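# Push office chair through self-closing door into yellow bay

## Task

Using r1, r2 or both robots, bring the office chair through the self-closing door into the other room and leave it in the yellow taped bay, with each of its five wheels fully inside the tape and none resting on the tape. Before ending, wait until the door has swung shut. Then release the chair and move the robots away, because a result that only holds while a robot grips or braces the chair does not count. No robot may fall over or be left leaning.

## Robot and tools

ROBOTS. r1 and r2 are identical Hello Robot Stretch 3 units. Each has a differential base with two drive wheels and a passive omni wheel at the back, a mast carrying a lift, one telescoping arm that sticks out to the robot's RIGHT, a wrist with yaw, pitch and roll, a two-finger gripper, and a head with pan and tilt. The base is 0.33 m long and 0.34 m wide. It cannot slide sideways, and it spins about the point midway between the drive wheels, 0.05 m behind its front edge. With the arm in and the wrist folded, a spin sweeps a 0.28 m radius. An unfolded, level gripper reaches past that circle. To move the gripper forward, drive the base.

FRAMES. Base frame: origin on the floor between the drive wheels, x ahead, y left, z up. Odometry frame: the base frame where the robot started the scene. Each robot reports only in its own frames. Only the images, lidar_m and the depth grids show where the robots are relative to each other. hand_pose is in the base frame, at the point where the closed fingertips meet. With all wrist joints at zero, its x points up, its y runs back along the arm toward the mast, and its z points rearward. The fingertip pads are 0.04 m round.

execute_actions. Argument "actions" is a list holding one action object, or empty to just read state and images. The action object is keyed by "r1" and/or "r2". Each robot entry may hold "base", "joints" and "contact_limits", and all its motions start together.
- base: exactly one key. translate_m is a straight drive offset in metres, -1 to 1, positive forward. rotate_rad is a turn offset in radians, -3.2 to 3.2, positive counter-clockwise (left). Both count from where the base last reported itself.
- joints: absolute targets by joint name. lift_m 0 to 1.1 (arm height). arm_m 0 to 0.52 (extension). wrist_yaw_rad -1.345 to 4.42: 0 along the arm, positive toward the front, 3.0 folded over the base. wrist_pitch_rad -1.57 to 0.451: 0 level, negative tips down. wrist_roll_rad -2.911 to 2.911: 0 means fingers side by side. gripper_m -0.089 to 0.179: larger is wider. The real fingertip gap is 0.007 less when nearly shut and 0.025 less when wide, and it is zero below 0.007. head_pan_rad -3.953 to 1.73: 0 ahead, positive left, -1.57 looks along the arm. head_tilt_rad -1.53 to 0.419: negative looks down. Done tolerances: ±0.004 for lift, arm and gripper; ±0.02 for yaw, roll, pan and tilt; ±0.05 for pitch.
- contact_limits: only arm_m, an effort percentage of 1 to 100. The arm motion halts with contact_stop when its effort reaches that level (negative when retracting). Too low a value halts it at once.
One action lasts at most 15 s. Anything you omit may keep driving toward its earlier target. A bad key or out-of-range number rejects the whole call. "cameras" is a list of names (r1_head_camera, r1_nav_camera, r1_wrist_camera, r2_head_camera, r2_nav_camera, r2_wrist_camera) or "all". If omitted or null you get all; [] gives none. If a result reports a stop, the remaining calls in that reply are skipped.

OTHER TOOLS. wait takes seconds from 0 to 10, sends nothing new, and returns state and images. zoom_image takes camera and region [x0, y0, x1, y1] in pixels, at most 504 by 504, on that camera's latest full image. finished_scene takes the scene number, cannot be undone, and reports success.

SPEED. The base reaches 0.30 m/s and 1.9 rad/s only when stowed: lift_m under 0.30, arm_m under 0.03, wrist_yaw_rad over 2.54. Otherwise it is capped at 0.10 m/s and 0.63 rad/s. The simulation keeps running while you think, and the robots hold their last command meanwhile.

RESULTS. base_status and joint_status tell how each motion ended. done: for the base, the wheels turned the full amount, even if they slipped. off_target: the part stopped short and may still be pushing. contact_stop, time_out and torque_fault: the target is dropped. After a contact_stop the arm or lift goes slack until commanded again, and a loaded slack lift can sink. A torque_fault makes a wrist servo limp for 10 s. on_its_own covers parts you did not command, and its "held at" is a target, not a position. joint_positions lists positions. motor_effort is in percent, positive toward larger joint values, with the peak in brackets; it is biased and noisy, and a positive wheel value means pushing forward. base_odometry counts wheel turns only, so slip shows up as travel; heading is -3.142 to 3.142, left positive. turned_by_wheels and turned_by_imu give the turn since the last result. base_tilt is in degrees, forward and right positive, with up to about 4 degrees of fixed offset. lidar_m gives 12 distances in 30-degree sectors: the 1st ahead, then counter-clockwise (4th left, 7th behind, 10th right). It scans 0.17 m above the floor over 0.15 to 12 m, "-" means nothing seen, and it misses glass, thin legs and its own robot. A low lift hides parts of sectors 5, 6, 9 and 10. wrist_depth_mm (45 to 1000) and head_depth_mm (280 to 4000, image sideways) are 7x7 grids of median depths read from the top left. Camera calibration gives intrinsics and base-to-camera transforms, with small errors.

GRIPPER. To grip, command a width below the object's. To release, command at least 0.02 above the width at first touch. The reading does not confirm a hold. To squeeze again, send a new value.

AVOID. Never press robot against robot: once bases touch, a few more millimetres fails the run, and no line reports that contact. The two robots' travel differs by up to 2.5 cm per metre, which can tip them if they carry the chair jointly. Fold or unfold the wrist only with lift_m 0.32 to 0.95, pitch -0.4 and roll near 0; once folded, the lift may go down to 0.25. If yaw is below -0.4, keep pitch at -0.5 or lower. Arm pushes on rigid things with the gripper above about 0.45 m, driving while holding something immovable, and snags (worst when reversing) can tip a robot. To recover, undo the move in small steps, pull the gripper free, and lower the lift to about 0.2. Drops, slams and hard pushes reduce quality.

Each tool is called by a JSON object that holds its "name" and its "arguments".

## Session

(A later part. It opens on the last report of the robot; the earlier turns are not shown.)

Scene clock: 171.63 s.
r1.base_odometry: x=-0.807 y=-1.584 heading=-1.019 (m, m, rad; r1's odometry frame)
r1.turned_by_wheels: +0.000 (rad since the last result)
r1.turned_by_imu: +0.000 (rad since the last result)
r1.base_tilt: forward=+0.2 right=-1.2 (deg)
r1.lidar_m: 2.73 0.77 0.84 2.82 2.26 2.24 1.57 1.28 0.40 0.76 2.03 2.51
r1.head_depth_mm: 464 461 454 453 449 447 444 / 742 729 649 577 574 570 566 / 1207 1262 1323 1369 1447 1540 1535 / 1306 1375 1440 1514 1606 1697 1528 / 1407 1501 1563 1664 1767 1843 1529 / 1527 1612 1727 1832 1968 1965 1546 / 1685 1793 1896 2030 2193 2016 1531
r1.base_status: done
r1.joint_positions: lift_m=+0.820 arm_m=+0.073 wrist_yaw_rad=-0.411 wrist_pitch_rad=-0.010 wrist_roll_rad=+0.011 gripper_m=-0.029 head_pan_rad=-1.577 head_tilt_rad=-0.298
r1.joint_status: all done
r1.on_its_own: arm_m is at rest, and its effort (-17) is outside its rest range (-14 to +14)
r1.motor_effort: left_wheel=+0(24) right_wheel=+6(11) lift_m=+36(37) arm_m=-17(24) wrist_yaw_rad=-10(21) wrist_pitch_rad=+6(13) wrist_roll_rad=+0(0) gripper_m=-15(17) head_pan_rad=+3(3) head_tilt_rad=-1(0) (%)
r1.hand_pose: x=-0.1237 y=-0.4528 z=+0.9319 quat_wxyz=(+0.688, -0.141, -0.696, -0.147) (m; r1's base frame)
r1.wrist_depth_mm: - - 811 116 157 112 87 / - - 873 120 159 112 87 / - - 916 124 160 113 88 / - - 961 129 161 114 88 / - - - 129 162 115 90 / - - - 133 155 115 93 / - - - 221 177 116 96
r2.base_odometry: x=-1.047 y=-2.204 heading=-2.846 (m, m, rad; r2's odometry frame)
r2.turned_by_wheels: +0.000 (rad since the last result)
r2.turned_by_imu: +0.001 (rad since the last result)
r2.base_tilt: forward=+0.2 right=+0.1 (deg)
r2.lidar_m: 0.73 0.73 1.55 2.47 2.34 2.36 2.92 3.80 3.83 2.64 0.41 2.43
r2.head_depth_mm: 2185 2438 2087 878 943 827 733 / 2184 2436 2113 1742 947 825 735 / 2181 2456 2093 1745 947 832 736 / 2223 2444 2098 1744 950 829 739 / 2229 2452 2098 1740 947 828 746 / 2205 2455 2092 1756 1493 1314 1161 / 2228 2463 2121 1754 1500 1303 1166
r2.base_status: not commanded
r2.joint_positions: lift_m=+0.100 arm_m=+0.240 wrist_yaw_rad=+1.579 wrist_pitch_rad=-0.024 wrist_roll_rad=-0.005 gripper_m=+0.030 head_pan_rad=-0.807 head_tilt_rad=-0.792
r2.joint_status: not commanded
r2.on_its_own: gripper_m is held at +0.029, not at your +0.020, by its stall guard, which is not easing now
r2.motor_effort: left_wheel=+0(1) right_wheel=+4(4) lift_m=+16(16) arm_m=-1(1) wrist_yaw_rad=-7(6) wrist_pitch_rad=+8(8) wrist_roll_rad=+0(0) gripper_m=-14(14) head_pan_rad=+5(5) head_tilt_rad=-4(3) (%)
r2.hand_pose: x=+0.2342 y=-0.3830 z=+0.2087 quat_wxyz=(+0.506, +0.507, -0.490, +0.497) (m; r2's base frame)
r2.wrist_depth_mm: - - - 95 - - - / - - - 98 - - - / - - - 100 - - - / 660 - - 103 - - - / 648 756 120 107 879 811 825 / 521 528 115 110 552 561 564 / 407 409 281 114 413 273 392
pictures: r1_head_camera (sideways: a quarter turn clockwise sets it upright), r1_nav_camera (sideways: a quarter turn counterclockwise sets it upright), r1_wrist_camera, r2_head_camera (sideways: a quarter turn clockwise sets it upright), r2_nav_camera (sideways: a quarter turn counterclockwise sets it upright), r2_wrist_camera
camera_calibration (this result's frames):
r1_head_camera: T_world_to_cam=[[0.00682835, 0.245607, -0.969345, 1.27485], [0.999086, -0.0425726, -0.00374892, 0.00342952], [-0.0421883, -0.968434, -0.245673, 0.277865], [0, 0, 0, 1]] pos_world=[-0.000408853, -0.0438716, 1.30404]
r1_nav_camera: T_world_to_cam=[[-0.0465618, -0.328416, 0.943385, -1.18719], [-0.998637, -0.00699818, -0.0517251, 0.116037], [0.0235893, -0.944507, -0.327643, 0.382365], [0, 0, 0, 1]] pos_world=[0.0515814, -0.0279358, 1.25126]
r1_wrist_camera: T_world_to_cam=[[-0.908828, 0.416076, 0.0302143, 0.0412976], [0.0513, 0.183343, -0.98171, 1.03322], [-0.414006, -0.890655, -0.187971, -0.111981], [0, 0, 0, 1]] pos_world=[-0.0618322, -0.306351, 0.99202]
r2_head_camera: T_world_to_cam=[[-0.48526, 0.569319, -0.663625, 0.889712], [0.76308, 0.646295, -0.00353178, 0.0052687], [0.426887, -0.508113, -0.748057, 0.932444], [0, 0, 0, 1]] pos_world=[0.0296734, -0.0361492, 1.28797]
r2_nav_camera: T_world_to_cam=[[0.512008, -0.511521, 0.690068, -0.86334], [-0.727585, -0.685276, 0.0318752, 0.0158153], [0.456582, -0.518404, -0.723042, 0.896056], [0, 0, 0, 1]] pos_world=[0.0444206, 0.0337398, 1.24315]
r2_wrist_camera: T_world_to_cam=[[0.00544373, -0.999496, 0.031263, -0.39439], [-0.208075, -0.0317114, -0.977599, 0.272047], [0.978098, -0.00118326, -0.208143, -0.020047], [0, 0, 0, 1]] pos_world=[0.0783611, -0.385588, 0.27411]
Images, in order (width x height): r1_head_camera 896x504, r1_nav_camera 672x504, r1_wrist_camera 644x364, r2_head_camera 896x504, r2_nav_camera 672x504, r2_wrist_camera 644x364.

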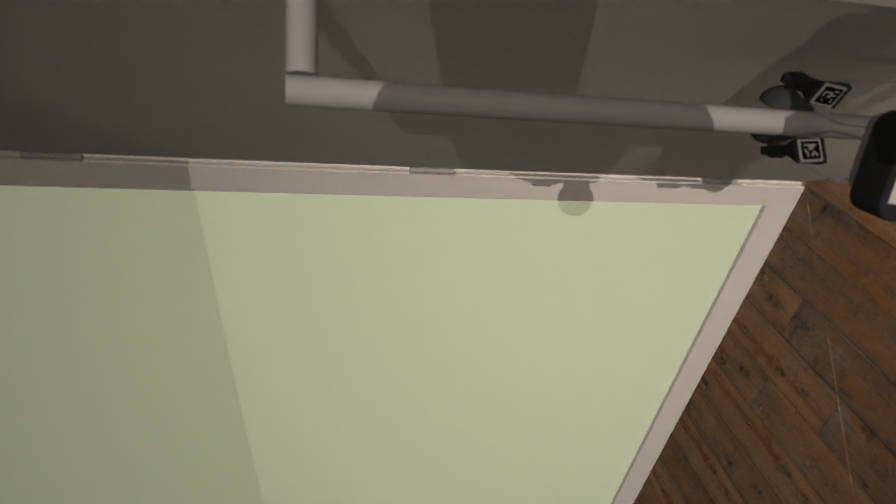

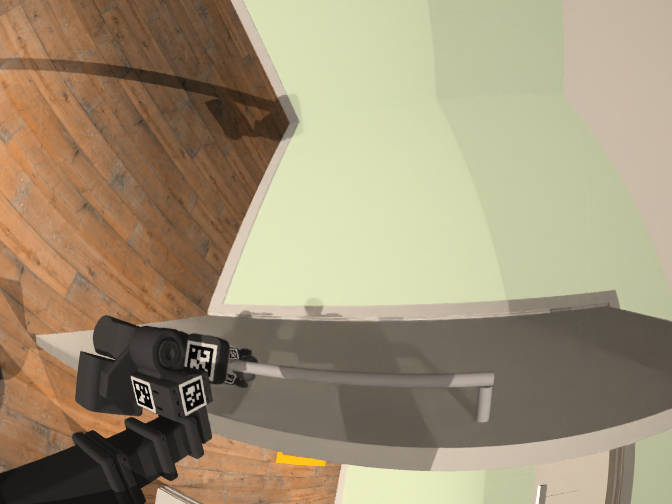

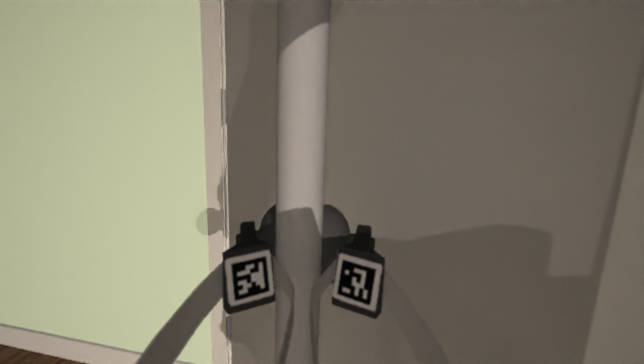

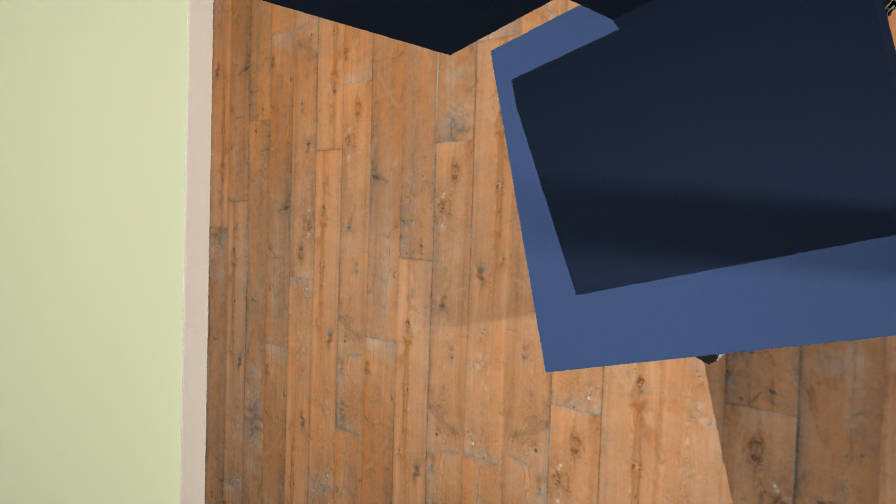

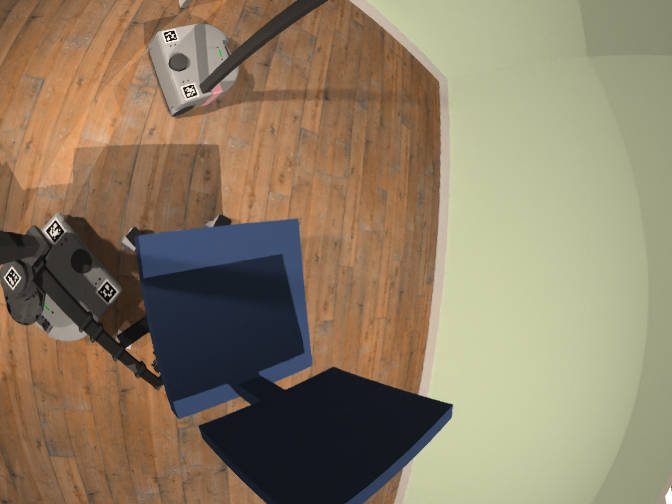

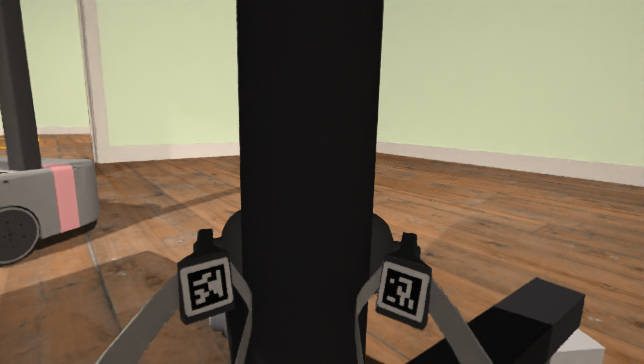

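{"name": "execute_actions", "arguments": {"actions": [{"r1": {"base": {"translate_m": 0.12}, "joints": {"arm_m": 0.12}}}], "cameras": ["r1_head_camera", "r1_wrist_camera"]}}

Scene clock: 183.23 s.
r1.base_odometry: x=-0.744 y=-1.686 heading=-1.019 (m, m, rad; r1's odometry frame)
r1.turned_by_wheels: -0.001 (rad since the last result)
r1.turned_by_imu: -0.134 (rad since the last result)
r1.base_tilt: forward=+0.3 right=-1.5 (deg)
r1.lidar_m: 2.53 0.68 0.66 0.81 2.40 2.32 1.84 1.36 0.43 0.70 1.82 2.44
r1.head_depth_mm: 489 488 444 493 495 499 501 / 667 671 674 676 680 598 624 / 1054 1064 1078 1091 1097 1111 - / 1286 1330 1405 1467 1552 1638 1555 / 1343 1419 1483 1572 1666 1761 1560 / 1435 1511 1596 1688 1774 1873 1545 / 1527 1628 1709 1831 1945 1961 1549
r1.base_status: done
r1.joint_positions: lift_m=+0.820 arm_m=+0.119 wrist_yaw_rad=-0.475 wrist_pitch_rad=-0.026 wrist_roll_rad=+0.011 gripper_m=-0.029 head_pan_rad=-1.576 head_tilt_rad=-0.299
r1.joint_status: all done
r1.on_its_own: wrist_yaw_rad is at rest, and its effort (+63) is outside its rest range (-12 to +12)
r1.motor_effort: left_wheel=-15(32) right_wheel=+10(36) lift_m=+35(36) arm_m=+13(30) wrist_yaw_rad=+63(82) wrist_pitch_rad=+15(24) wrist_roll_rad=+0(0) gripper_m=-19(21) head_pan_rad=+3(3) head_tilt_rad=-1(1) (%)
r1.hand_pose: x=-0.1384 y=-0.4912 z=+0.9279 quat_wxyz=(+0.681, -0.158, -0.693, -0.175) (m; r1's base frame)
r1.wrist_depth_mm: 902 888 404 112 162 124 101 / 924 918 421 115 165 126 102 / 945 927 440 120 166 127 103 / 972 977 451 125 169 129 104 / - - 505 125 169 130 105 / - - 661 129 160 132 109 / - - 459 219 186 134 112
r2.base_odometry: x=-1.047 y=-2.204 heading=-2.846 (m, m, rad; r2's odometry frame)
r2.turned_by_wheels: +0.000 (rad since the last result)
r2.turned_by_imu: +0.002 (rad since the last result)
r2.base_tilt: forward=+0.2 right=+0.0 (deg)
r2.lidar_m: 2.17 0.62 1.53 2.47 2.34 2.36 2.91 3.79 3.84 2.64 0.41 2.43
r2.head_depth_mm: 2156 2386 2082 879 946 826 733 / 2185 2427 2106 1736 944 829 736 / 2192 2447 2100 1745 949 826 736 / 2203 2461 2081 1765 952 828 737 / 2230 2469 2116 1747 952 829 749 / 2201 2425 2109 1748 1500 1306 1161 / 2256 2485 2118 1749 1491 1306 1159
r2.base_status: not commanded
r2.joint_positions: lift_m=+0.100 arm_m=+0.240 wrist_yaw_rad=+1.579 wrist_pitch_rad=-0.024 wrist_roll_rad=-0.005 gripper_m=+0.030 head_pan_rad=-0.807 head_tilt_rad=-0.792
r2.joint_status: not commanded
r2.on_its_own: gripper_m is held at +0.029, not at your +0.020, by its stall guard, which is not easing now
r2.motor_effort: left_wheel=+0(0) right_wheel=+3(5) lift_m=+16(16) arm_m=-1(1) wrist_yaw_rad=-6(6) wrist_pitch_rad=+8(8) wrist_roll_rad=+0(0) gripper_m=-14(14) head_pan_rad=+5(5) head_tilt_rad=-3(5) (%)
r2.hand_pose: x=+0.2342 y=-0.3830 z=+0.2087 quat_wxyz=(+0.506, +0.507, -0.490, +0.497) (m; r2's base frame)
r2.wrist_depth_mm: - - - 95 - - - / - - - 98 - - - / - - - 100 - - - / 688 - - 103 - - - / 640 756 120 107 867 810 810 / 526 532 115 110 555 555 562 / 407 411 282 114 410 275 393
pictures: r1_head_camera (sideways: a quarter turn clockwise sets it upright), r1_wrist_camera
camera_calibration (this result's frames):
r1_head_camera: T_world_to_cam=[[0.00680513, 0.24642, -0.969139, 1.27458], [0.999091, -0.0424563, -0.00377979, 0.00346967], [-0.0420774, -0.968233, -0.246485, 0.278921], [0, 0, 0, 1]] pos_world=[-0.000403895, -0.0438741, 1.30401]
r1_wrist_camera: T_world_to_cam=[[-0.880349, 0.473376, 0.0300194, 0.076306], [0.0706872, 0.193514, -0.978548, 1.04177], [-0.469031, -0.859341, -0.203821, -0.130555], [0, 0, 0, 1]] pos_world=[-0.0676986, -0.34991, 0.990523]
Images, in order (width x height): r1_head_camera 896x504, r1_wrist_camera 644x364.

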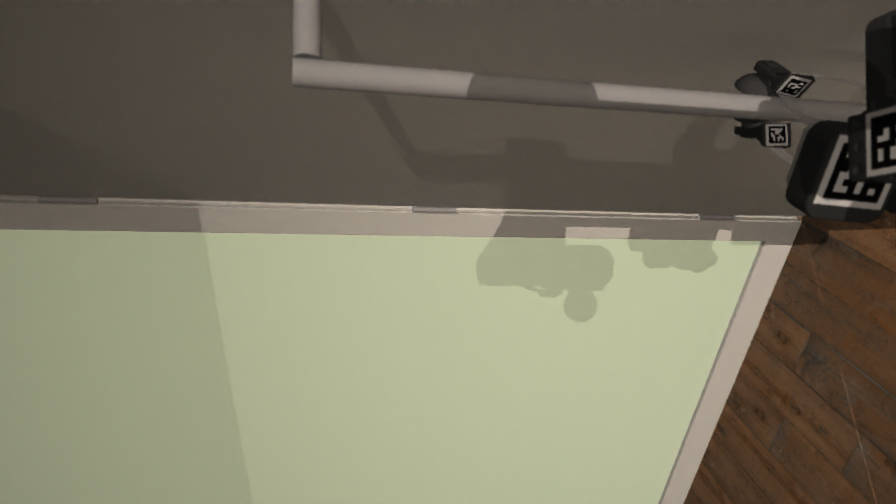

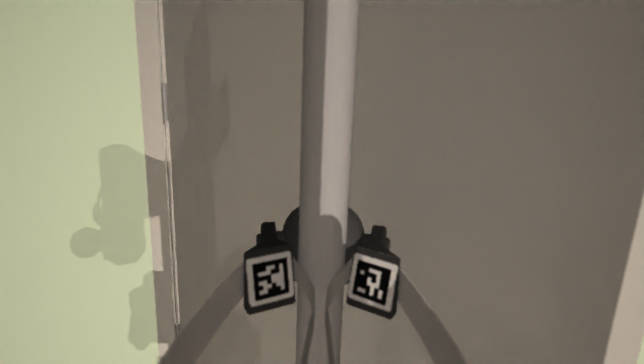

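Over-extended; relieve quickly.

{"name": "execute_actions", "arguments": {"actions": [{"r1": {"joints": {"arm_m": 0.104}}}], "cameras": ["r1_head_camera"]}}

Scene clock: 186.37 s.
r1.base_odometry: x=-0.744 y=-1.686 heading=-1.019 (m, m, rad; r1's odometry frame)
r1.turned_by_wheels: +0.000 (rad since the last result)
r1.turned_by_imu: +0.041 (rad since the last result)
r1.base_tilt: forward=+0.3 right=-1.6 (deg)
r1.lidar_m: 2.56 0.69 0.66 0.81 2.38 2.31 1.76 1.35 0.42 0.73 1.90 2.45
r1.head_depth_mm: 488 484 452 480 478 479 479 / 717 710 706 703 590 591 591 / 1206 1262 1323 1331 1312 1304 - / 1302 1359 1429 1497 1577 1677 1551 / 1385 1457 1524 1610 1706 1799 1551 / 1480 1558 1643 1755 1858 1947 1539 / 1597 1694 1789 1907 2043 2048 1541
r1.base_status: not commanded
r1.joint_positions: lift_m=+0.820 arm_m=+0.105 wrist_yaw_rad=-0.472 wrist_pitch_rad=-0.021 wrist_roll_rad=+0.011 gripper_m=-0.029 head_pan_rad=-1.576 head_tilt_rad=-0.299
r1.joint_status: all done
r1.on_its_own: wrist_yaw_rad is held at -0.492, not at your -0.420, by its stall guard, which is not easing now; arm_m is at rest, and its effort (-21) is outside its rest range (-14 to +14); wrist_yaw_rad is at rest, and its effort (-23) is outside its rest range (-12 to +12)
r1.motor_effort: left_wheel=+0(9) right_wheel=+4(9) lift_m=+35(35) arm_m=-21(24) wrist_yaw_rad=-23(48) wrist_pitch_rad=+12(14) wrist_roll_rad=+0(0) gripper_m=-15(19) head_pan_rad=+3(3) head_tilt_rad=-1(1) (%)
r1.hand_pose: x=-0.1378 y=-0.4781 z=+0.9291 quat_wxyz=(+0.682, -0.159, -0.693, -0.172) (m; r1's base frame)
r1.wrist_depth_mm: 964 913 468 115 153 115 92 / 962 958 489 119 156 116 93 / - 990 510 122 158 117 94 / - - 526 127 159 119 97 / - - 680 128 162 120 100 / - - 891 130 156 121 103 / - - 600 223 176 122 106
r2.base_odometry: x=-1.047 y=-2.204 heading=-2.846 (m, m, rad; r2's odometry frame)
r2.turned_by_wheels: +0.000 (rad since the last result)
r2.turned_by_imu: +0.001 (rad since the last result)
r2.base_tilt: forward=+0.2 right=+0.1 (deg)
r2.lidar_m: 2.16 0.63 1.50 2.46 2.34 2.35 2.92 3.81 3.83 2.64 0.41 2.42
r2.head_depth_mm: 2150 2429 2068 877 942 825 736 / 2181 2434 2107 1737 947 828 735 / 2180 2467 2096 1737 946 827 735 / 2187 2465 2109 1747 951 829 734 / 2215 2451 2108 1734 950 828 749 / 2218 2468 2122 1746 1499 1313 1161 / 2236 2451 2117 1759 1498 1314 1167
r2.base_status: not commanded
r2.joint_positions: lift_m=+0.100 arm_m=+0.240 wrist_yaw_rad=+1.579 wrist_pitch_rad=-0.024 wrist_roll_rad=-0.005 gripper_m=+0.030 head_pan_rad=-0.807 head_tilt_rad=-0.792
r2.joint_status: not commanded
r2.on_its_own: gripper_m is held at +0.029, not at your +0.020, by its stall guard, which is not easing now
r2.motor_effort: left_wheel=+0(1) right_wheel=+4(4) lift_m=+17(16) arm_m=-1(1) wrist_yaw_rad=-7(7) wrist_pitch_rad=+8(8) wrist_roll_rad=+0(0) gripper_m=-14(14) head_pan_rad=+5(4) head_tilt_rad=-4(3) (%)
r2.hand_pose: x=+0.2342 y=-0.3830 z=+0.2087 quat_wxyz=(+0.506, +0.507, -0.490, +0.497) (m; r2's base frame)
r2.wrist_depth_mm: - - - 95 - - - / - - - 97 - - - / - - - 100 - - - / 689 - - 103 - - - / 638 763 120 107 879 802 808 / 527 529 115 110 559 552 569 / 405 412 284 114 413 273 393
pictures: r1_head_camera (sideways: a quarter turn clockwise sets it upright)
camera_calibration (this result's frames):
r1_head_camera: T_world_to_cam=[[0.00680504, 0.24642, -0.969139, 1.27458], [0.999091, -0.0424559, -0.00377979, 0.00346967], [-0.0420771, -0.968233, -0.246485, 0.278921], [0, 0, 0, 1]] pos_world=[-0.000403879, -0.0438741, 1.30401]
Images, in order (width x height): r1_head_camera 896x504.

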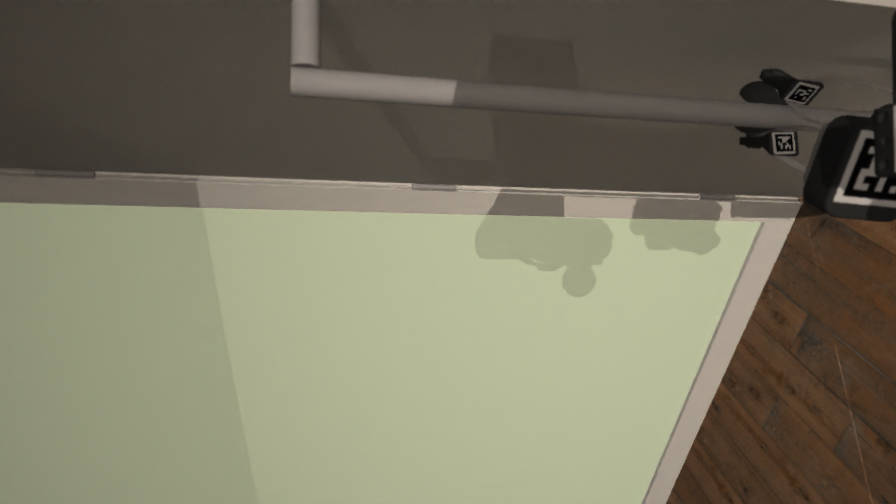

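{"name": "execute_actions", "arguments": {"actions": [{"r1": {"base": {"translate_m": 0.12}, "joints": {"arm_m": 0.13, "wrist_yaw_rad": -0.47}, "contact_limits": {"arm_m": 8}}}], "cameras": ["r1_head_camera", "r1_wrist_camera"]}}

Scene clock: 195.07 s.
r1.base_odometry: x=-0.681 y=-1.788 heading=-1.019 (m, m, rad; r1's odometry frame)
r1.turned_by_wheels: +0.000 (rad since the last result)
r1.turned_by_imu: -0.002 (rad since the last result)
r1.base_tilt: forward=+0.5 right=-1.5 (deg)
r1.lidar_m: 2.45 0.59 0.59 0.80 2.48 2.41 1.85 1.45 0.43 1.03 1.99 2.34
r1.head_depth_mm: 569 547 482 514 501 488 478 / 1173 1091 1019 968 693 664 648 / 1287 1348 1406 1476 1541 1632 - / 1377 1434 1502 1573 1662 1748 1544 / 1460 1527 1614 1697 1803 1869 1543 / 1560 1636 1748 1836 1946 1987 1562 / 1679 1770 1881 1999 2158 2035 1554
r1.base_status: done
r1.joint_positions: lift_m=+0.820 arm_m=+0.126 wrist_yaw_rad=-0.472 wrist_pitch_rad=-0.021 wrist_roll_rad=+0.011 gripper_m=-0.029 head_pan_rad=-1.576 head_tilt_rad=-0.299
r1.joint_status: arm_m contact_stop (moved +0.020 of +0.025); the others done
r1.on_its_own: arm_m is slack since a contact_stop, until your next command for it (your +0.130 is given up)
r1.motor_effort: left_wheel=-5(12) right_wheel=+6(23) lift_m=+35(35) arm_m=+0(8) wrist_yaw_rad=+2(46) wrist_pitch_rad=+12(14) wrist_roll_rad=+0(0) gripper_m=-15(17) head_pan_rad=+3(3) head_tilt_rad=-1(1) (%)
r1.contact_limits: arm_m 8 (drawing in: default 29, maximum 48; extending or still: default 40, maximum 66)
r1.hand_pose: x=-0.1378 y=-0.4983 z=+0.9292 quat_wxyz=(+0.682, -0.159, -0.693, -0.172) (m; r1's base frame)
r1.wrist_depth_mm: - 946 912 114 164 116 90 / - - 963 117 166 117 90 / - - - 121 167 118 91 / - - - 126 168 118 91 / - - - 127 169 119 91 / - - - 131 161 120 92 / - - 942 233 185 121 93
r2.base_odometry: x=-1.047 y=-2.204 heading=-2.846 (m, m, rad; r2's odometry frame)
r2.turned_by_wheels: +0.000 (rad since the last result)
r2.turned_by_imu: +0.001 (rad since the last result)
r2.base_tilt: forward=+0.2 right=+0.0 (deg)
r2.lidar_m: 2.16 0.54 1.26 2.47 2.33 2.36 2.92 3.79 3.85 2.64 0.41 2.43
r2.head_depth_mm: 2149 2424 2084 883 942 825 736 / 2177 2439 2088 1745 943 825 736 / 2169 2444 2086 1743 949 825 736 / 2181 2453 2124 1745 945 826 735 / 2221 2476 2107 1740 950 830 749 / 2217 2462 2103 1746 1503 1311 1161 / 2255 2458 2107 1754 1506 1313 1164
r2.base_status: not commanded
r2.joint_positions: lift_m=+0.100 arm_m=+0.240 wrist_yaw_rad=+1.579 wrist_pitch_rad=-0.024 wrist_roll_rad=-0.005 gripper_m=+0.030 head_pan_rad=-0.807 head_tilt_rad=-0.792
r2.joint_status: not commanded
r2.on_its_own: gripper_m is held at +0.029, not at your +0.020, by its stall guard, which is not easing now
r2.motor_effort: left_wheel=+1(0) right_wheel=+4(4) lift_m=+17(16) arm_m=-1(0) wrist_yaw_rad=-7(7) wrist_pitch_rad=+8(8) wrist_roll_rad=+0(0) gripper_m=-14(13) head_pan_rad=+6(5) head_tilt_rad=-5(4) (%)
r2.hand_pose: x=+0.2342 y=-0.3830 z=+0.2087 quat_wxyz=(+0.506, +0.507, -0.490, +0.497) (m; r2's base frame)
r2.wrist_depth_mm: - - - 95 - - - / - - - 97 - - - / - - - 100 - - - / - - - 103 - - - / 740 752 120 106 871 814 832 / 525 533 115 110 556 546 563 / 404 415 283 114 415 273 394
pictures: r1_head_camera (sideways: a quarter turn clockwise sets it upright), r1_wrist_camera
camera_calibration (this result's frames):
r1_head_camera: T_world_to_cam=[[0.00680501, 0.24642, -0.969139, 1.27458], [0.999091, -0.0424558, -0.00377979, 0.00346967], [-0.042077, -0.968233, -0.246485, 0.278921], [0, 0, 0, 1]] pos_world=[-0.000403874, -0.0438741, 1.30401]
r1_wrist_camera: T_world_to_cam=[[-0.881741, 0.470779, 0.029998, 0.0787227], [0.0677416, 0.189295, -0.979581, 1.04284], [-0.466844, -0.861705, -0.1988, -0.141639], [0, 0, 0, 1]] pos_world=[-0.0673536, -0.356515, 0.991023]
Images, in order (width x height): r1_head_camera 896x504, r1_wrist_camera 644x364.

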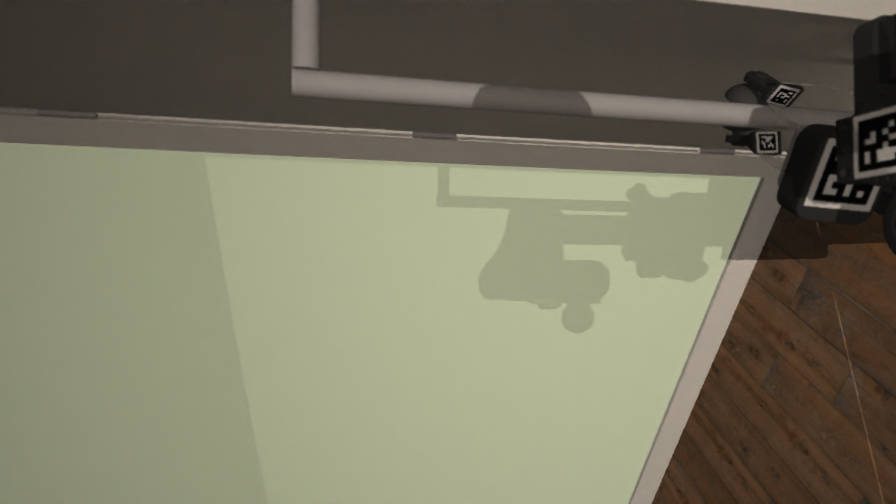

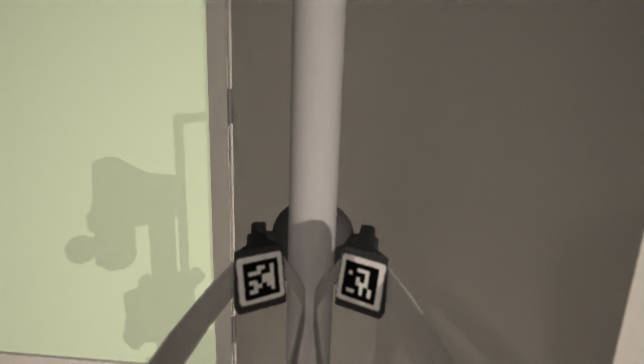

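{"name": "execute_actions", "arguments": {"actions": [{"r1": {"base": {"rotate_rad": -0.35}}}], "cameras": ["r1_head_camera", "r1_wrist_camera"]}}

{"name": "execute_actions", "arguments": {"actions": [{"r1": {"base": {"translate_m": 0.25}}}], "cameras": ["r1_head_camera", "r1_wrist_camera", "r2_nav_camera"]}}

Scene clock: 206.30 s.
r1.base_odometry: x=-0.681 y=-1.788 heading=-1.369 (m, m, rad; r1's odometry frame)
r1.turned_by_wheels: -0.350 (rad since the last result)
r1.turned_by_imu: -0.159 (rad since the last result)
r1.base_tilt: forward=+0.3 right=-1.8 (deg)
r1.lidar_m: 2.40 3.03 0.60 0.80 2.56 2.38 2.19 1.44 0.46 0.65 1.71 2.37
r1.head_depth_mm: 462 468 470 477 484 490 477 / 595 601 574 556 563 573 578 / 830 846 868 891 908 939 - / 1237 1287 1351 1425 1496 1584 1515 / 1309 1366 1436 1512 1613 1685 1560 / 1360 1426 1515 1609 1689 1795 1541 / 1423 1502 1592 1689 1790 1881 1543
r1.base_status: done
r1.joint_positions: lift_m=+0.820 arm_m=+0.140 wrist_yaw_rad=-0.470 wrist_pitch_rad=-0.021 wrist_roll_rad=+0.011 gripper_m=-0.029 head_pan_rad=-1.576 head_tilt_rad=-0.299
r1.joint_status: not commanded
r1.on_its_own: arm_m is slack since a contact_stop, until your next command for it (your +0.130 is given up)
r1.motor_effort: left_wheel=-3(34) right_wheel=+4(12) lift_m=+35(35) arm_m=+0(18) wrist_yaw_rad=-1(63) wrist_pitch_rad=+12(13) wrist_roll_rad=+0(0) gripper_m=-14(20) head_pan_rad=+3(3) head_tilt_rad=-1(1) (%)
r1.hand_pose: x=-0.1372 y=-0.5132 z=+0.9293 quat_wxyz=(+0.682, -0.158, -0.693, -0.171) (m; r1's base frame)
r1.wrist_depth_mm: 837 797 335 115 155 122 101 / 871 854 345 120 157 124 102 / 889 890 357 190 160 125 106 / 913 906 372 129 162 127 110 / 931 943 429 127 165 129 114 / 970 990 - 132 161 130 119 / - - 412 204 179 132 132
r2.base_odometry: x=-1.047 y=-2.204 heading=-2.846 (m, m, rad; r2's odometry frame)
r2.turned_by_wheels: +0.000 (rad since the last result)
r2.turned_by_imu: +0.002 (rad since the last result)
r2.base_tilt: forward=+0.2 right=+0.1 (deg)
r2.lidar_m: 2.16 0.54 1.48 2.47 2.33 2.36 2.92 3.81 3.83 2.64 0.41 2.43
r2.head_depth_mm: 2147 2411 2088 877 946 829 733 / 2170 2434 2095 1742 946 827 735 / 2175 2443 2087 1740 941 829 736 / 2183 2443 2121 1742 949 828 733 / 2213 2460 2086 1754 949 831 750 / 2216 2458 2119 1758 1507 1311 1162 / 2227 2466 2107 1756 1498 1309 1161
r2.base_status: not commanded
r2.joint_positions: lift_m=+0.100 arm_m=+0.240 wrist_yaw_rad=+1.579 wrist_pitch_rad=-0.024 wrist_roll_rad=-0.005 gripper_m=+0.030 head_pan_rad=-0.807 head_tilt_rad=-0.792
r2.joint_status: not commanded
r2.on_its_own: gripper_m is held at +0.029, not at your +0.020, by its stall guard, which is not easing now
r2.motor_effort: left_wheel=+0(1) right_wheel=+4(4) lift_m=+16(16) arm_m=-1(1) wrist_yaw_rad=-7(6) wrist_pitch_rad=+8(8) wrist_roll_rad=+0(0) gripper_m=-15(13) head_pan_rad=+4(5) head_tilt_rad=-5(3) (%)
r2.hand_pose: x=+0.2342 y=-0.3830 z=+0.2087 quat_wxyz=(+0.506, +0.507, -0.490, +0.497) (m; r2's base frame)
r2.wrist_depth_mm: - - - 95 - - - / - - - 98 - - - / - - - 100 - - - / - - - 103 - - - / 706 743 120 107 868 806 820 / 521 527 115 110 557 559 568 / 405 413 284 114 409 274 390
pictures: r1_head_camera (sideways: a quarter turn clockwise sets it upright), r1_wrist_camera
camera_calibration (this result's frames):
r1_head_camera: T_world_to_cam=[[0.0068051, 0.24642, -0.969139, 1.27458], [0.999091, -0.0424561, -0.00377978, 0.00346966], [-0.0420773, -0.968233, -0.246485, 0.278921], [0, 0, 0, 1]] pos_world=[-0.00040389, -0.0438741, 1.30401]
r1_wrist_camera: T_world_to_cam=[[-0.88299, 0.468434, 0.0299741, 0.0849153], [0.0670994, 0.189167, -0.97965, 1.04561], [-0.464572, -0.863009, -0.198464, -0.154852], [0, 0, 0, 1]] pos_world=[-0.0671203, -0.371211, 0.991056]
Images, in order (width x height): r1_head_camera 896x504, r1_wrist_camera 644x364.

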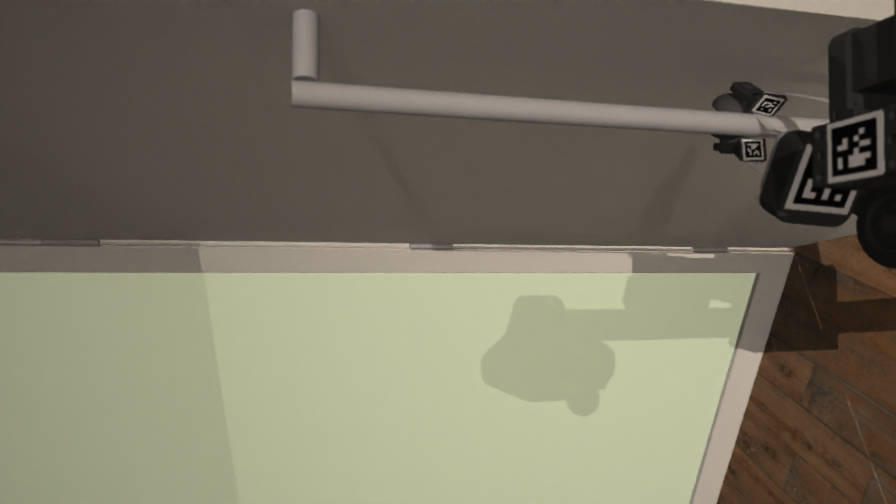

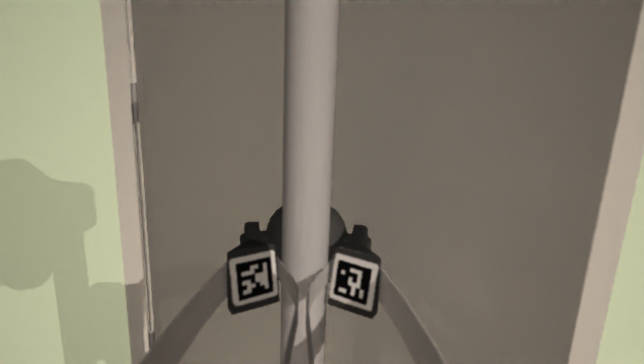

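Scene clock: 209.83 s.
r1.base_odometry: x=-0.631 y=-2.033 heading=-1.370 (m, m, rad; r1's odometry frame)
r1.turned_by_wheels: +0.000 (rad since the last result)
r1.turned_by_imu: -0.003 (rad since the last result)
r1.base_tilt: forward=+0.4 right=-1.7 (deg)
r1.lidar_m: 2.17 2.73 0.49 0.51 2.83 2.61 2.35 1.61 0.46 0.97 1.83 2.14
r1.head_depth_mm: 550 529 507 498 487 474 466 / 1093 1027 839 696 665 643 630 / 1295 1342 1404 1473 1551 1643 - / 1344 1409 1475 1560 1643 1721 1605 / 1403 1465 1551 1630 1721 1810 1537 / 1468 1538 1623 1725 1805 1890 1546 / 1527 1622 1708 1812 1915 1978 1545
r1.base_status: done
r1.joint_positions: lift_m=+0.820 arm_m=+0.157 wrist_yaw_rad=-0.474 wrist_pitch_rad=-0.020 wrist_roll_rad=+0.011 gripper_m=-0.029 head_pan_rad=-1.576 head_tilt_rad=-0.299
r1.joint_status: not commanded
r1.on_its_own: arm_m is slack since a contact_stop, until your next command for it (your +0.130 is given up)
r1.motor_effort: left_wheel=-6(8) right_wheel=+7(12) lift_m=+34(35) arm_m=+1(8) wrist_yaw_rad=+5(19) wrist_pitch_rad=+11(12) wrist_roll_rad=+0(0) gripper_m=-14(14) head_pan_rad=+3(3) head_tilt_rad=+0(1) (%)
r1.hand_pose: x=-0.1383 y=-0.5295 z=+0.9296 quat_wxyz=(+0.682, -0.160, -0.692, -0.172) (m; r1's base frame)
r1.wrist_depth_mm: 907 925 912 115 164 117 90 / 937 946 952 118 166 117 91 / 948 - - 122 167 118 91 / - - - 126 168 119 92 / - - - 127 170 120 92 / - - - 132 161 120 93 / - - 891 231 185 121 93
r2.base_odometry: x=-1.047 y=-2.204 heading=-2.846 (m, m, rad; r2's odometry frame)
r2.turned_by_wheels: +0.000 (rad since the last result)
r2.turned_by_imu: +0.001 (rad since the last result)
r2.base_tilt: forward=+0.3 right=+0.1 (deg)
r2.lidar_m: 2.17 2.04 0.43 2.46 2.33 2.36 2.91 3.80 3.82 2.64 0.41 2.43
r2.head_depth_mm: 2156 2443 2091 881 946 827 736 / 2165 2426 2091 1739 946 822 734 / 2195 2462 2080 1740 944 829 733 / 2210 2452 2098 1745 949 828 738 / 2216 2468 2104 1741 946 833 748 / 2220 2456 2110 1750 1496 1306 1168 / 2219 2486 2106 1768 1497 1320 1163
r2.base_status: not commanded
r2.joint_positions: lift_m=+0.100 arm_m=+0.240 wrist_yaw_rad=+1.579 wrist_pitch_rad=-0.024 wrist_roll_rad=-0.005 gripper_m=+0.030 head_pan_rad=-0.807 head_tilt_rad=-0.792
r2.joint_status: not commanded
r2.on_its_own: gripper_m is held at +0.029, not at your +0.020, by its stall guard, which is not easing now
r2.motor_effort: left_wheel=+0(0) right_wheel=+5(3) lift_m=+17(16) arm_m=+0(1) wrist_yaw_rad=-7(7) wrist_pitch_rad=+8(8) wrist_roll_rad=+0(0) gripper_m=-14(14) head_pan_rad=+4(5) head_tilt_rad=-3(4) (%)
r2.hand_pose: x=+0.2342 y=-0.3830 z=+0.2087 quat_wxyz=(+0.506, +0.507, -0.490, +0.497) (m; r2's base frame)
r2.wrist_depth_mm: - - - 95 - - - / - - - 97 - - - / - - - 100 - - - / - - - 103 - - - / 744 753 120 107 886 816 830 / 525 538 115 110 554 551 564 / 405 407 284 114 408 274 392
pictures: r1_head_camera (sideways: a quarter turn clockwise sets it upright), r1_wrist_camera, r2_nav_camera (sideways: a quarter turn counterclockwise sets it upright)
camera_calibration (this result's frames):
r1_head_camera: T_world_to_cam=[[0.00680507, 0.24642, -0.969139, 1.27458], [0.999091, -0.042456, -0.00377979, 0.00346967], [-0.0420772, -0.968233, -0.246485, 0.278921], [0, 0, 0, 1]] pos_world=[-0.000403884, -0.0438741, 1.30401]
r1_wrist_camera: T_world_to_cam=[[-0.880737, 0.472656, 0.0299662, 0.0940953], [0.0674936, 0.187889, -0.979868, 1.04861], [-0.468771, -0.860984, -0.197382, -0.169827], [0, 0, 0, 1]] pos_world=[-0.0675115, -0.387717, 0.991164]
r2_nav_camera: T_world_to_cam=[[0.512008, -0.511521, 0.690068, -0.86334], [-0.727585, -0.685276, 0.0318752, 0.0158153], [0.456582, -0.518404, -0.723042, 0.896056], [0, 0, 0, 1]] pos_world=[0.0444206, 0.0337398, 1.24315]
Images, in order (width x height): r1_head_camera 896x504, r1_wrist_camera 644x364, r2_nav_camera 672x504.

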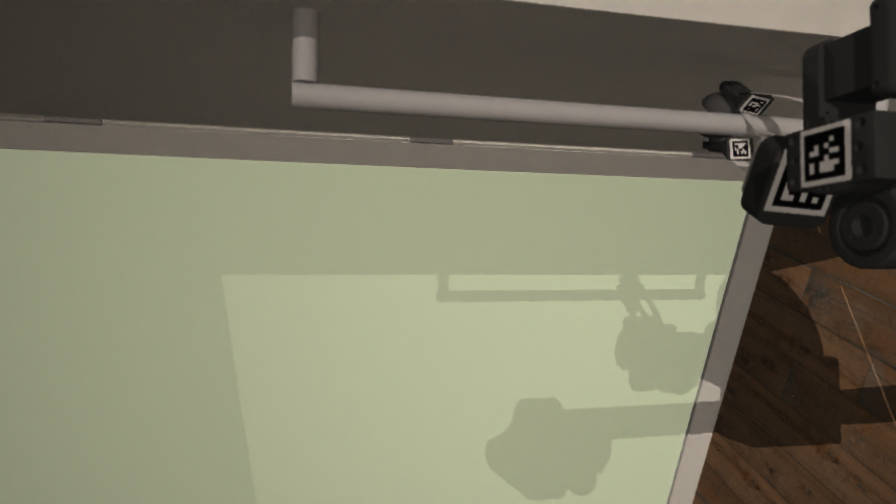

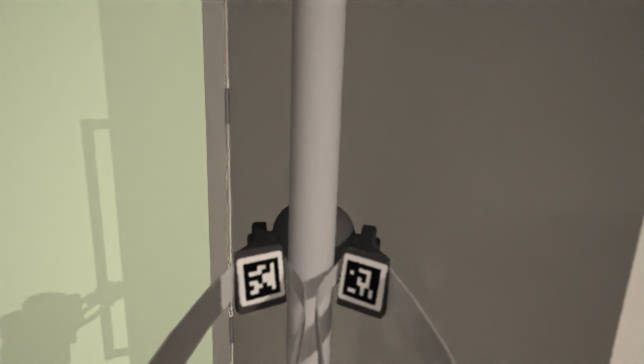

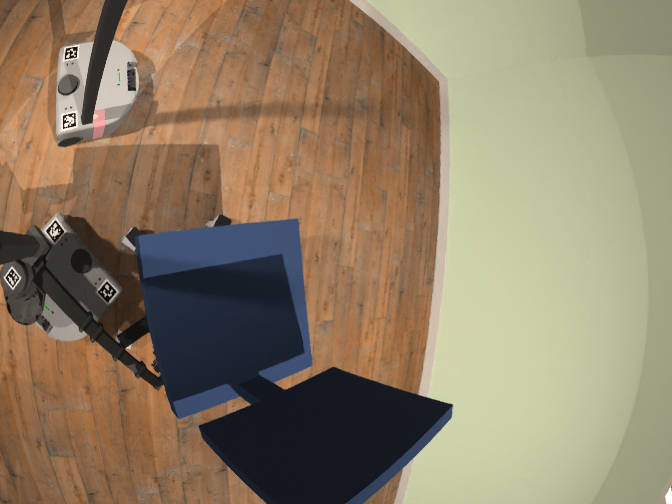

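{"name": "execute_actions", "arguments": {"actions": [{"r1": {"base": {"translate_m": 0.1}}, "r2": {"base": {"translate_m": 0.2}, "joints": {"arm_m": 0.19, "head_pan_rad": -0.3}}}], "cameras": ["r1_wrist_camera", "r2_nav_camera"]}}

Scene clock: 220.87 s.
r1.base_odometry: x=-0.611 y=-2.131 heading=-1.370 (m, m, rad; r1's odometry frame)
r1.turned_by_wheels: +0.000 (rad since the last result)
r1.turned_by_imu: -0.098 (rad since the last result)
r1.base_tilt: forward=+0.5 right=-1.6 (deg)
r1.lidar_m: 2.04 2.42 4.32 4.33 0.53 0.87 2.72 1.70 0.48 0.84 1.76 2.04
r1.head_depth_mm: 516 502 485 478 469 477 494 / 933 892 743 643 694 611 - / 1300 1354 1418 1479 1560 1643 - / 1344 1399 1468 1552 1634 1722 1660 / 1379 1446 1526 1609 1692 1797 1547 / 1419 1508 1572 1660 1760 1855 1551 / 1474 1539 1628 1720 1839 1912 1536
r1.base_status: done
r1.joint_positions: lift_m=+0.820 arm_m=+0.182 wrist_yaw_rad=-0.468 wrist_pitch_rad=-0.019 wrist_roll_rad=+0.011 gripper_m=-0.029 head_pan_rad=-1.576 head_tilt_rad=-0.299
r1.joint_status: not commanded
r1.on_its_own: arm_m is slack since a contact_stop, until your next command for it (your +0.130 is given up)
r1.motor_effort: left_wheel=+0(19) right_wheel=+3(19) lift_m=+34(35) arm_m=+0(11) wrist_yaw_rad=-2(20) wrist_pitch_rad=+11(11) wrist_roll_rad=+0(0) gripper_m=-15(15) head_pan_rad=+3(3) head_tilt_rad=-2(1) (%)
r1.hand_pose: x=-0.1368 y=-0.5554 z=+0.9297 quat_wxyz=(+0.683, -0.158, -0.693, -0.170) (m; r1's base frame)
r1.wrist_depth_mm: 875 909 802 115 163 117 91 / 901 920 817 119 164 117 91 / 918 968 887 122 166 118 92 / 948 - 925 128 167 118 92 / 959 - - 127 168 119 93 / - - - 131 160 120 93 / - - 807 228 182 122 96
r2.base_odometry: x=-1.239 y=-2.262 heading=-2.846 (m, m, rad; r2's odometry frame)
r2.turned_by_wheels: +0.000 (rad since the last result)
r2.turned_by_imu: +0.003 (rad since the last result)
r2.base_tilt: forward=+0.2 right=+0.0 (deg)
r2.lidar_m: 1.99 1.85 0.91 0.38 2.46 2.48 3.05 3.95 3.86 2.50 0.36 2.30
r2.head_depth_mm: 2076 2340 2078 1741 1488 825 735 / 2220 2428 2112 1734 950 830 736 / 2320 2527 2101 1751 1460 827 734 / 2447 2608 2109 1742 1486 1309 736 / 2605 2635 2111 1748 1487 1304 1160 / 2432 2543 2096 1751 1491 1311 1168 / 2157 2345 2104 1758 1499 1309 1164
r2.base_status: done
r2.joint_positions: lift_m=+0.100 arm_m=+0.190 wrist_yaw_rad=+1.621 wrist_pitch_rad=-0.024 wrist_roll_rad=-0.005 gripper_m=+0.030 head_pan_rad=-0.307 head_tilt_rad=-0.792
r2.joint_status: all done
r2.on_its_own: wrist_yaw_rad is held at +1.624, not at your +1.570, by its stall guard, which is not easing now; gripper_m is held at +0.029, not at your +0.020, by its stall guard, which is not easing now
r2.motor_effort: left_wheel=+1(7) right_wheel=+2(20) lift_m=+17(16) arm_m=+1(6) wrist_yaw_rad=+1(37) wrist_pitch_rad=+8(8) wrist_roll_rad=+0(0) gripper_m=-14(17) head_pan_rad=+5(45) head_tilt_rad=-3(4) (%)
r2.hand_pose: x=+0.2339 y=-0.3220 z=+0.2086 quat_wxyz=(+0.495, +0.517, -0.479, +0.508) (m; r2's base frame)
r2.wrist_depth_mm: - - - 95 - - - / - - - 97 - - - / - - - 100 - - - / - - - 103 - - - / 726 750 123 107 868 806 825 / 525 532 115 110 553 555 569 / 406 413 393 114 411 425 263
pictures: r1_wrist_camera, r2_nav_camera (sideways: a quarter turn counterclockwise sets it upright)
camera_calibration (this result's frames):
r1_wrist_camera: T_world_to_cam=[[-0.883716, 0.467064, 0.0299514, 0.104099], [0.066059, 0.187831, -0.979977, 1.05339], [-0.463338, -0.864043, -0.196843, -0.192874], [0, 0, 0, 1]] pos_world=[-0.0669581, -0.413132, 0.991217]
r2_nav_camera: T_world_to_cam=[[0.69445, -0.203822, 0.690069, -0.864454], [-0.310511, -0.950035, 0.0318752, 0.0132712], [0.649093, -0.23641, -0.723041, 0.89488], [0, 0, 0, 1]] pos_world=[0.0235809, 0.0479715, 1.24315]
Images, in order (width x height): r1_wrist_camera 644x364, r2_nav_camera 672x504.

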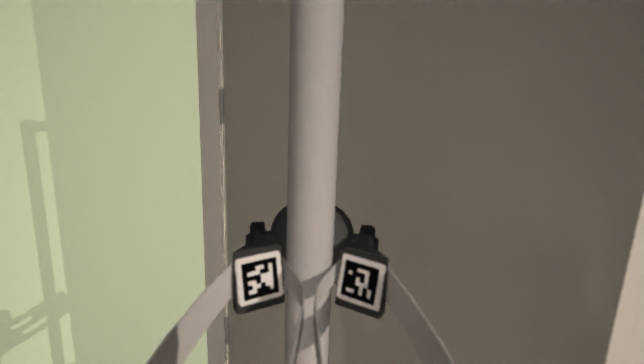

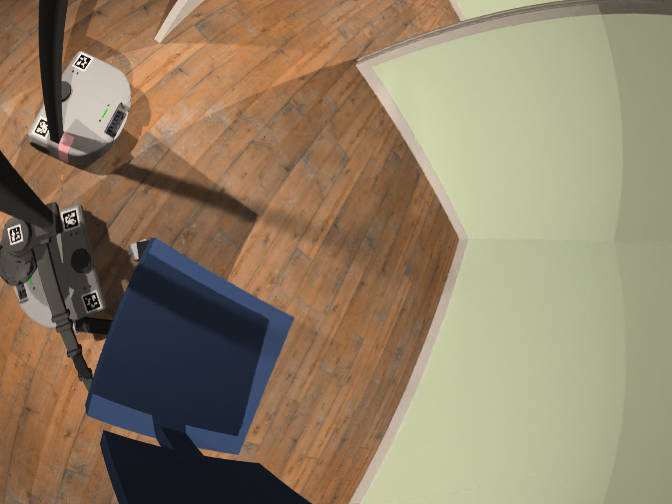

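{"name": "execute_actions", "arguments": {"actions": [{"r2": {"base": {"translate_m": 0.18}, "joints": {"arm_m": 0.15, "wrist_yaw_rad": 1.57}}}], "cameras": []}}

{"name": "execute_actions", "arguments": {"actions": [{"r2": {"base": {"translate_m": 0.17}, "joints": {"arm_m": 0.115}}}], "cameras": ["r2_nav_camera", "r2_wrist_camera"]}}

Scene clock: 235.33 s.
r1.base_odometry: x=-0.611 y=-2.131 heading=-1.370 (m, m, rad; r1's odometry frame)
r1.turned_by_wheels: +0.000 (rad since the last result)
r1.turned_by_imu: -0.001 (rad since the last result)
r1.base_tilt: forward=+0.4 right=-1.7 (deg)
r1.lidar_m: 2.04 2.42 4.31 4.32 3.07 0.41 2.73 1.70 0.48 0.85 1.77 2.04
r1.head_depth_mm: 520 506 489 482 474 477 494 / 936 899 750 644 697 617 - / 1300 1354 1425 1477 1568 1647 - / 1342 1396 1472 1550 1630 1743 1654 / 1375 1447 1518 1597 1687 1794 1550 / 1416 1492 1577 1664 1753 1845 1546 / 1465 1540 1624 1716 1815 1896 1534
r1.base_status: not commanded
r1.joint_positions: lift_m=+0.820 arm_m=+0.183 wrist_yaw_rad=-0.471 wrist_pitch_rad=-0.019 wrist_roll_rad=+0.011 gripper_m=-0.029 head_pan_rad=-1.576 head_tilt_rad=-0.298
r1.joint_status: not commanded
r1.on_its_own: arm_m is slack since a contact_stop, until your next command for it (your +0.130 is given up)
r1.motor_effort: left_wheel=-1(0) right_wheel=+3(3) lift_m=+34(34) arm_m=+0(0) wrist_yaw_rad=+1(1) wrist_pitch_rad=+11(11) wrist_roll_rad=+0(0) gripper_m=-14(15) head_pan_rad=+3(3) head_tilt_rad=-1(1) (%)
r1.hand_pose: x=-0.1376 y=-0.5555 z=+0.9297 quat_wxyz=(+0.682, -0.159, -0.693, -0.171) (m; r1's base frame)
r1.wrist_depth_mm: 864 908 761 114 163 117 91 / 900 940 804 118 164 118 92 / 917 966 841 122 166 119 92 / 943 - 894 127 167 119 93 / 957 - - 127 169 120 93 / - - - 131 161 121 94 / - - 768 230 184 122 96
r2.base_odometry: x=-1.411 y=-2.314 heading=-2.846 (m, m, rad; r2's odometry frame)
r2.turned_by_wheels: +0.000 (rad since the last result)
r2.turned_by_imu: +0.002 (rad since the last result)
r2.base_tilt: forward=+0.2 right=+0.1 (deg)
r2.lidar_m: 1.84 1.70 0.84 0.56 0.55 2.59 3.20 4.10 3.67 2.37 0.34 2.20
r2.head_depth_mm: 1985 2221 2095 1744 1487 825 733 / 2089 2343 2098 1730 948 825 735 / 2216 2433 2102 1743 952 828 737 / 2332 2554 2090 1745 1498 1262 736 / 2444 2587 2125 1750 1500 1309 1159 / 2242 2409 2099 1747 1504 1307 1165 / 1985 2174 2109 1751 1499 1310 1169
r2.base_status: done
r2.joint_positions: lift_m=+0.100 arm_m=+0.150 wrist_yaw_rad=+1.537 wrist_pitch_rad=-0.025 wrist_roll_rad=-0.005 gripper_m=+0.030 head_pan_rad=-0.307 head_tilt_rad=-0.792
r2.joint_status: wrist_yaw_rad off_target (ended at +1.537, target +1.570); the others done
r2.on_its_own: wrist_yaw_rad is held at +1.521, not at your +1.570, by its stall guard, which is not easing now; gripper_m is held at +0.029, not at your +0.020, by its stall guard, which is not easing now
r2.motor_effort: left_wheel=+2(6) right_wheel=+0(19) lift_m=+16(16) arm_m=-1(5) wrist_yaw_rad=-11(37) wrist_pitch_rad=+8(8) wrist_roll_rad=+0(0) gripper_m=-12(18) head_pan_rad=+4(5) head_tilt_rad=-4(4) (%)
r2.hand_pose: x=+0.2341 y=-0.3037 z=+0.2085 quat_wxyz=(+0.516, +0.497, -0.501, +0.486) (m; r2's base frame)
r2.wrist_depth_mm: - - - 95 - - - / - - - 97 - - - / - - - 100 - - - / - - - 103 - - - / 744 755 654 106 807 805 812 / 523 529 115 110 - 558 563 / 405 407 377 114 409 263 320
pictures: none
No camera images: the call's "cameras" was empty. Leave "cameras" out to get every camera's image.

Scene clock: 238.07 s.
r1.base_odometry: x=-0.611 y=-2.131 heading=-1.370 (m, m, rad; r1's odometry frame)
r1.turned_by_wheels: +0.000 (rad since the last result)
r1.turned_by_imu: +0.000 (rad since the last result)
r1.base_tilt: forward=+0.6 right=-1.8 (deg)
r1.lidar_m: 2.04 2.41 4.32 4.31 3.04 0.48 2.72 1.70 0.48 0.85 1.77 2.03
r1.head_depth_mm: 520 506 490 484 475 478 494 / 936 896 750 642 700 615 - / 1302 1356 1421 1477 1562 1646 - / 1333 1400 1481 1541 1639 1740 1662 / 1385 1447 1524 1599 1694 1767 1554 / 1425 1496 1578 1664 1751 1858 1541 / 1457 1547 1620 1736 1819 1910 1538
r1.base_status: not commanded
r1.joint_positions: lift_m=+0.820 arm_m=+0.183 wrist_yaw_rad=-0.472 wrist_pitch_rad=-0.019 wrist_roll_rad=+0.011 gripper_m=-0.029 head_pan_rad=-1.576 head_tilt_rad=-0.299
r1.joint_status: not commanded
r1.on_its_own: arm_m is slack since a contact_stop, until your next command for it (your +0.130 is given up)
r1.motor_effort: left_wheel=-1(2) right_wheel=+3(3) lift_m=+35(34) arm_m=+0(0) wrist_yaw_rad=+1(2) wrist_pitch_rad=+11(10) wrist_roll_rad=+0(0) gripper_m=-14(15) head_pan_rad=+3(3) head_tilt_rad=-1(1) (%)
r1.hand_pose: x=-0.1377 y=-0.5555 z=+0.9297 quat_wxyz=(+0.682, -0.159, -0.693, -0.171) (m; r1's base frame)
r1.wrist_depth_mm: 888 895 763 115 163 117 92 / 889 918 801 118 165 118 92 / 899 975 831 122 166 119 92 / 963 - 893 127 167 119 93 / 956 - - 127 169 120 94 / - - - 131 161 121 94 / - - 764 229 183 122 96
r2.base_odometry: x=-1.573 y=-2.364 heading=-2.847 (m, m, rad; r2's odometry frame)
r2.turned_by_wheels: +0.000 (rad since the last result)
r2.turned_by_imu: +0.001 (rad since the last result)
r2.base_tilt: forward=+0.3 right=+0.1 (deg)
r2.lidar_m: 1.70 1.56 1.08 0.80 0.52 2.70 3.32 4.22 3.49 2.27 0.32 2.09
r2.head_depth_mm: 1891 2097 2101 1743 1485 826 734 / 1992 2265 2097 1745 1496 827 736 / 2099 2348 2100 1732 949 828 735 / 2249 2426 2105 1750 1488 830 736 / 2288 2482 2092 1760 1506 1304 1148 / 2043 2250 2099 1753 1491 1313 1161 / 1820 2004 2053 1749 1500 1307 1161
r2.base_status: done
r2.joint_positions: lift_m=+0.100 arm_m=+0.115 wrist_yaw_rad=+1.523 wrist_pitch_rad=-0.025 wrist_roll_rad=-0.005 gripper_m=+0.030 head_pan_rad=-0.307 head_tilt_rad=-0.792
r2.joint_status: all done
r2.on_its_own: wrist_yaw_rad is held at +1.521, not at your +1.570, by its stall guard, which is not easing now; gripper_m is held at +0.029, not at your +0.020, by its stall guard, which is not easing now
r2.motor_effort: left_wheel=+1(6) right_wheel=+2(21) lift_m=+16(15) arm_m=-2(7) wrist_yaw_rad=-1(41) wrist_pitch_rad=+8(8) wrist_roll_rad=+0(0) gripper_m=-13(18) head_pan_rad=+5(5) head_tilt_rad=-4(3) (%)
r2.hand_pose: x=+0.2339 y=-0.2725 z=+0.2085 quat_wxyz=(+0.520, +0.493, -0.504, +0.483) (m; r2's base frame)
r2.wrist_depth_mm: - - - 95 - - - / - - - 97 - - - / - - - 100 - - - / - - - 103 - - - / 737 740 651 107 793 803 830 / 522 534 115 110 - 347 564 / 405 411 266 114 381 291 426
pictures: r2_nav_camera (sideways: a quarter turn counterclockwise sets it upright), r2_wrist_camera
camera_calibration (this result's frames):
r2_nav_camera: T_world_to_cam=[[0.694461, -0.203782, 0.69007, -0.864455], [-0.310457, -0.950053, 0.0318752, 0.0132709], [0.649107, -0.236373, -0.723041, 0.894879], [0, 0, 0, 1]] pos_world=[0.0235782, 0.0479725, 1.24315]
r2_wrist_camera: T_world_to_cam=[[-0.050988, -0.99821, 0.0312694, -0.270437], [-0.210085, -0.019889, -0.977481, 0.279012], [0.976353, -0.0564091, -0.208695, -0.0341727], [0, 0, 0, 1]] pos_world=[0.0781919, -0.266332, 0.274054]
Images, in order (width x height): r2_nav_camera 672x504, r2_wrist_camera 644x364.

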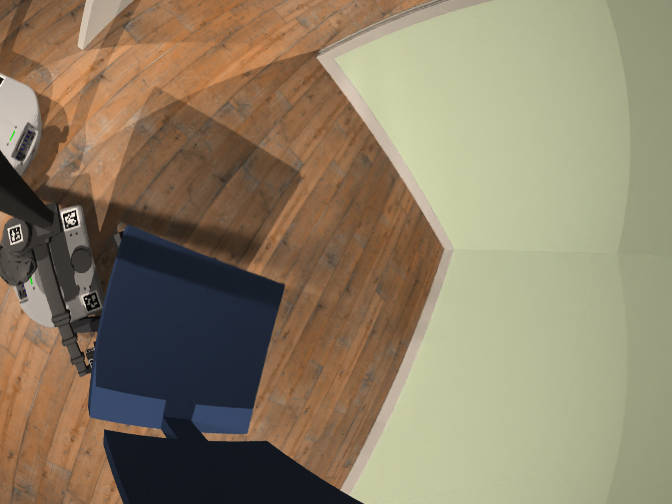

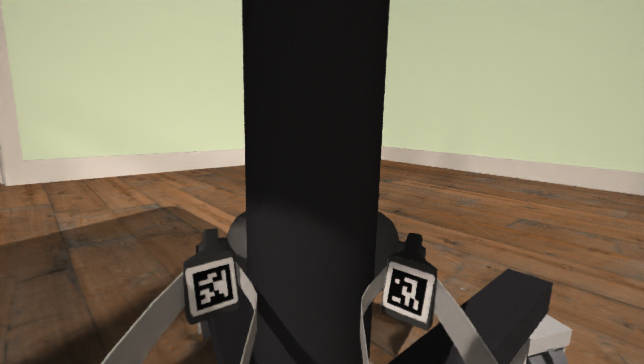

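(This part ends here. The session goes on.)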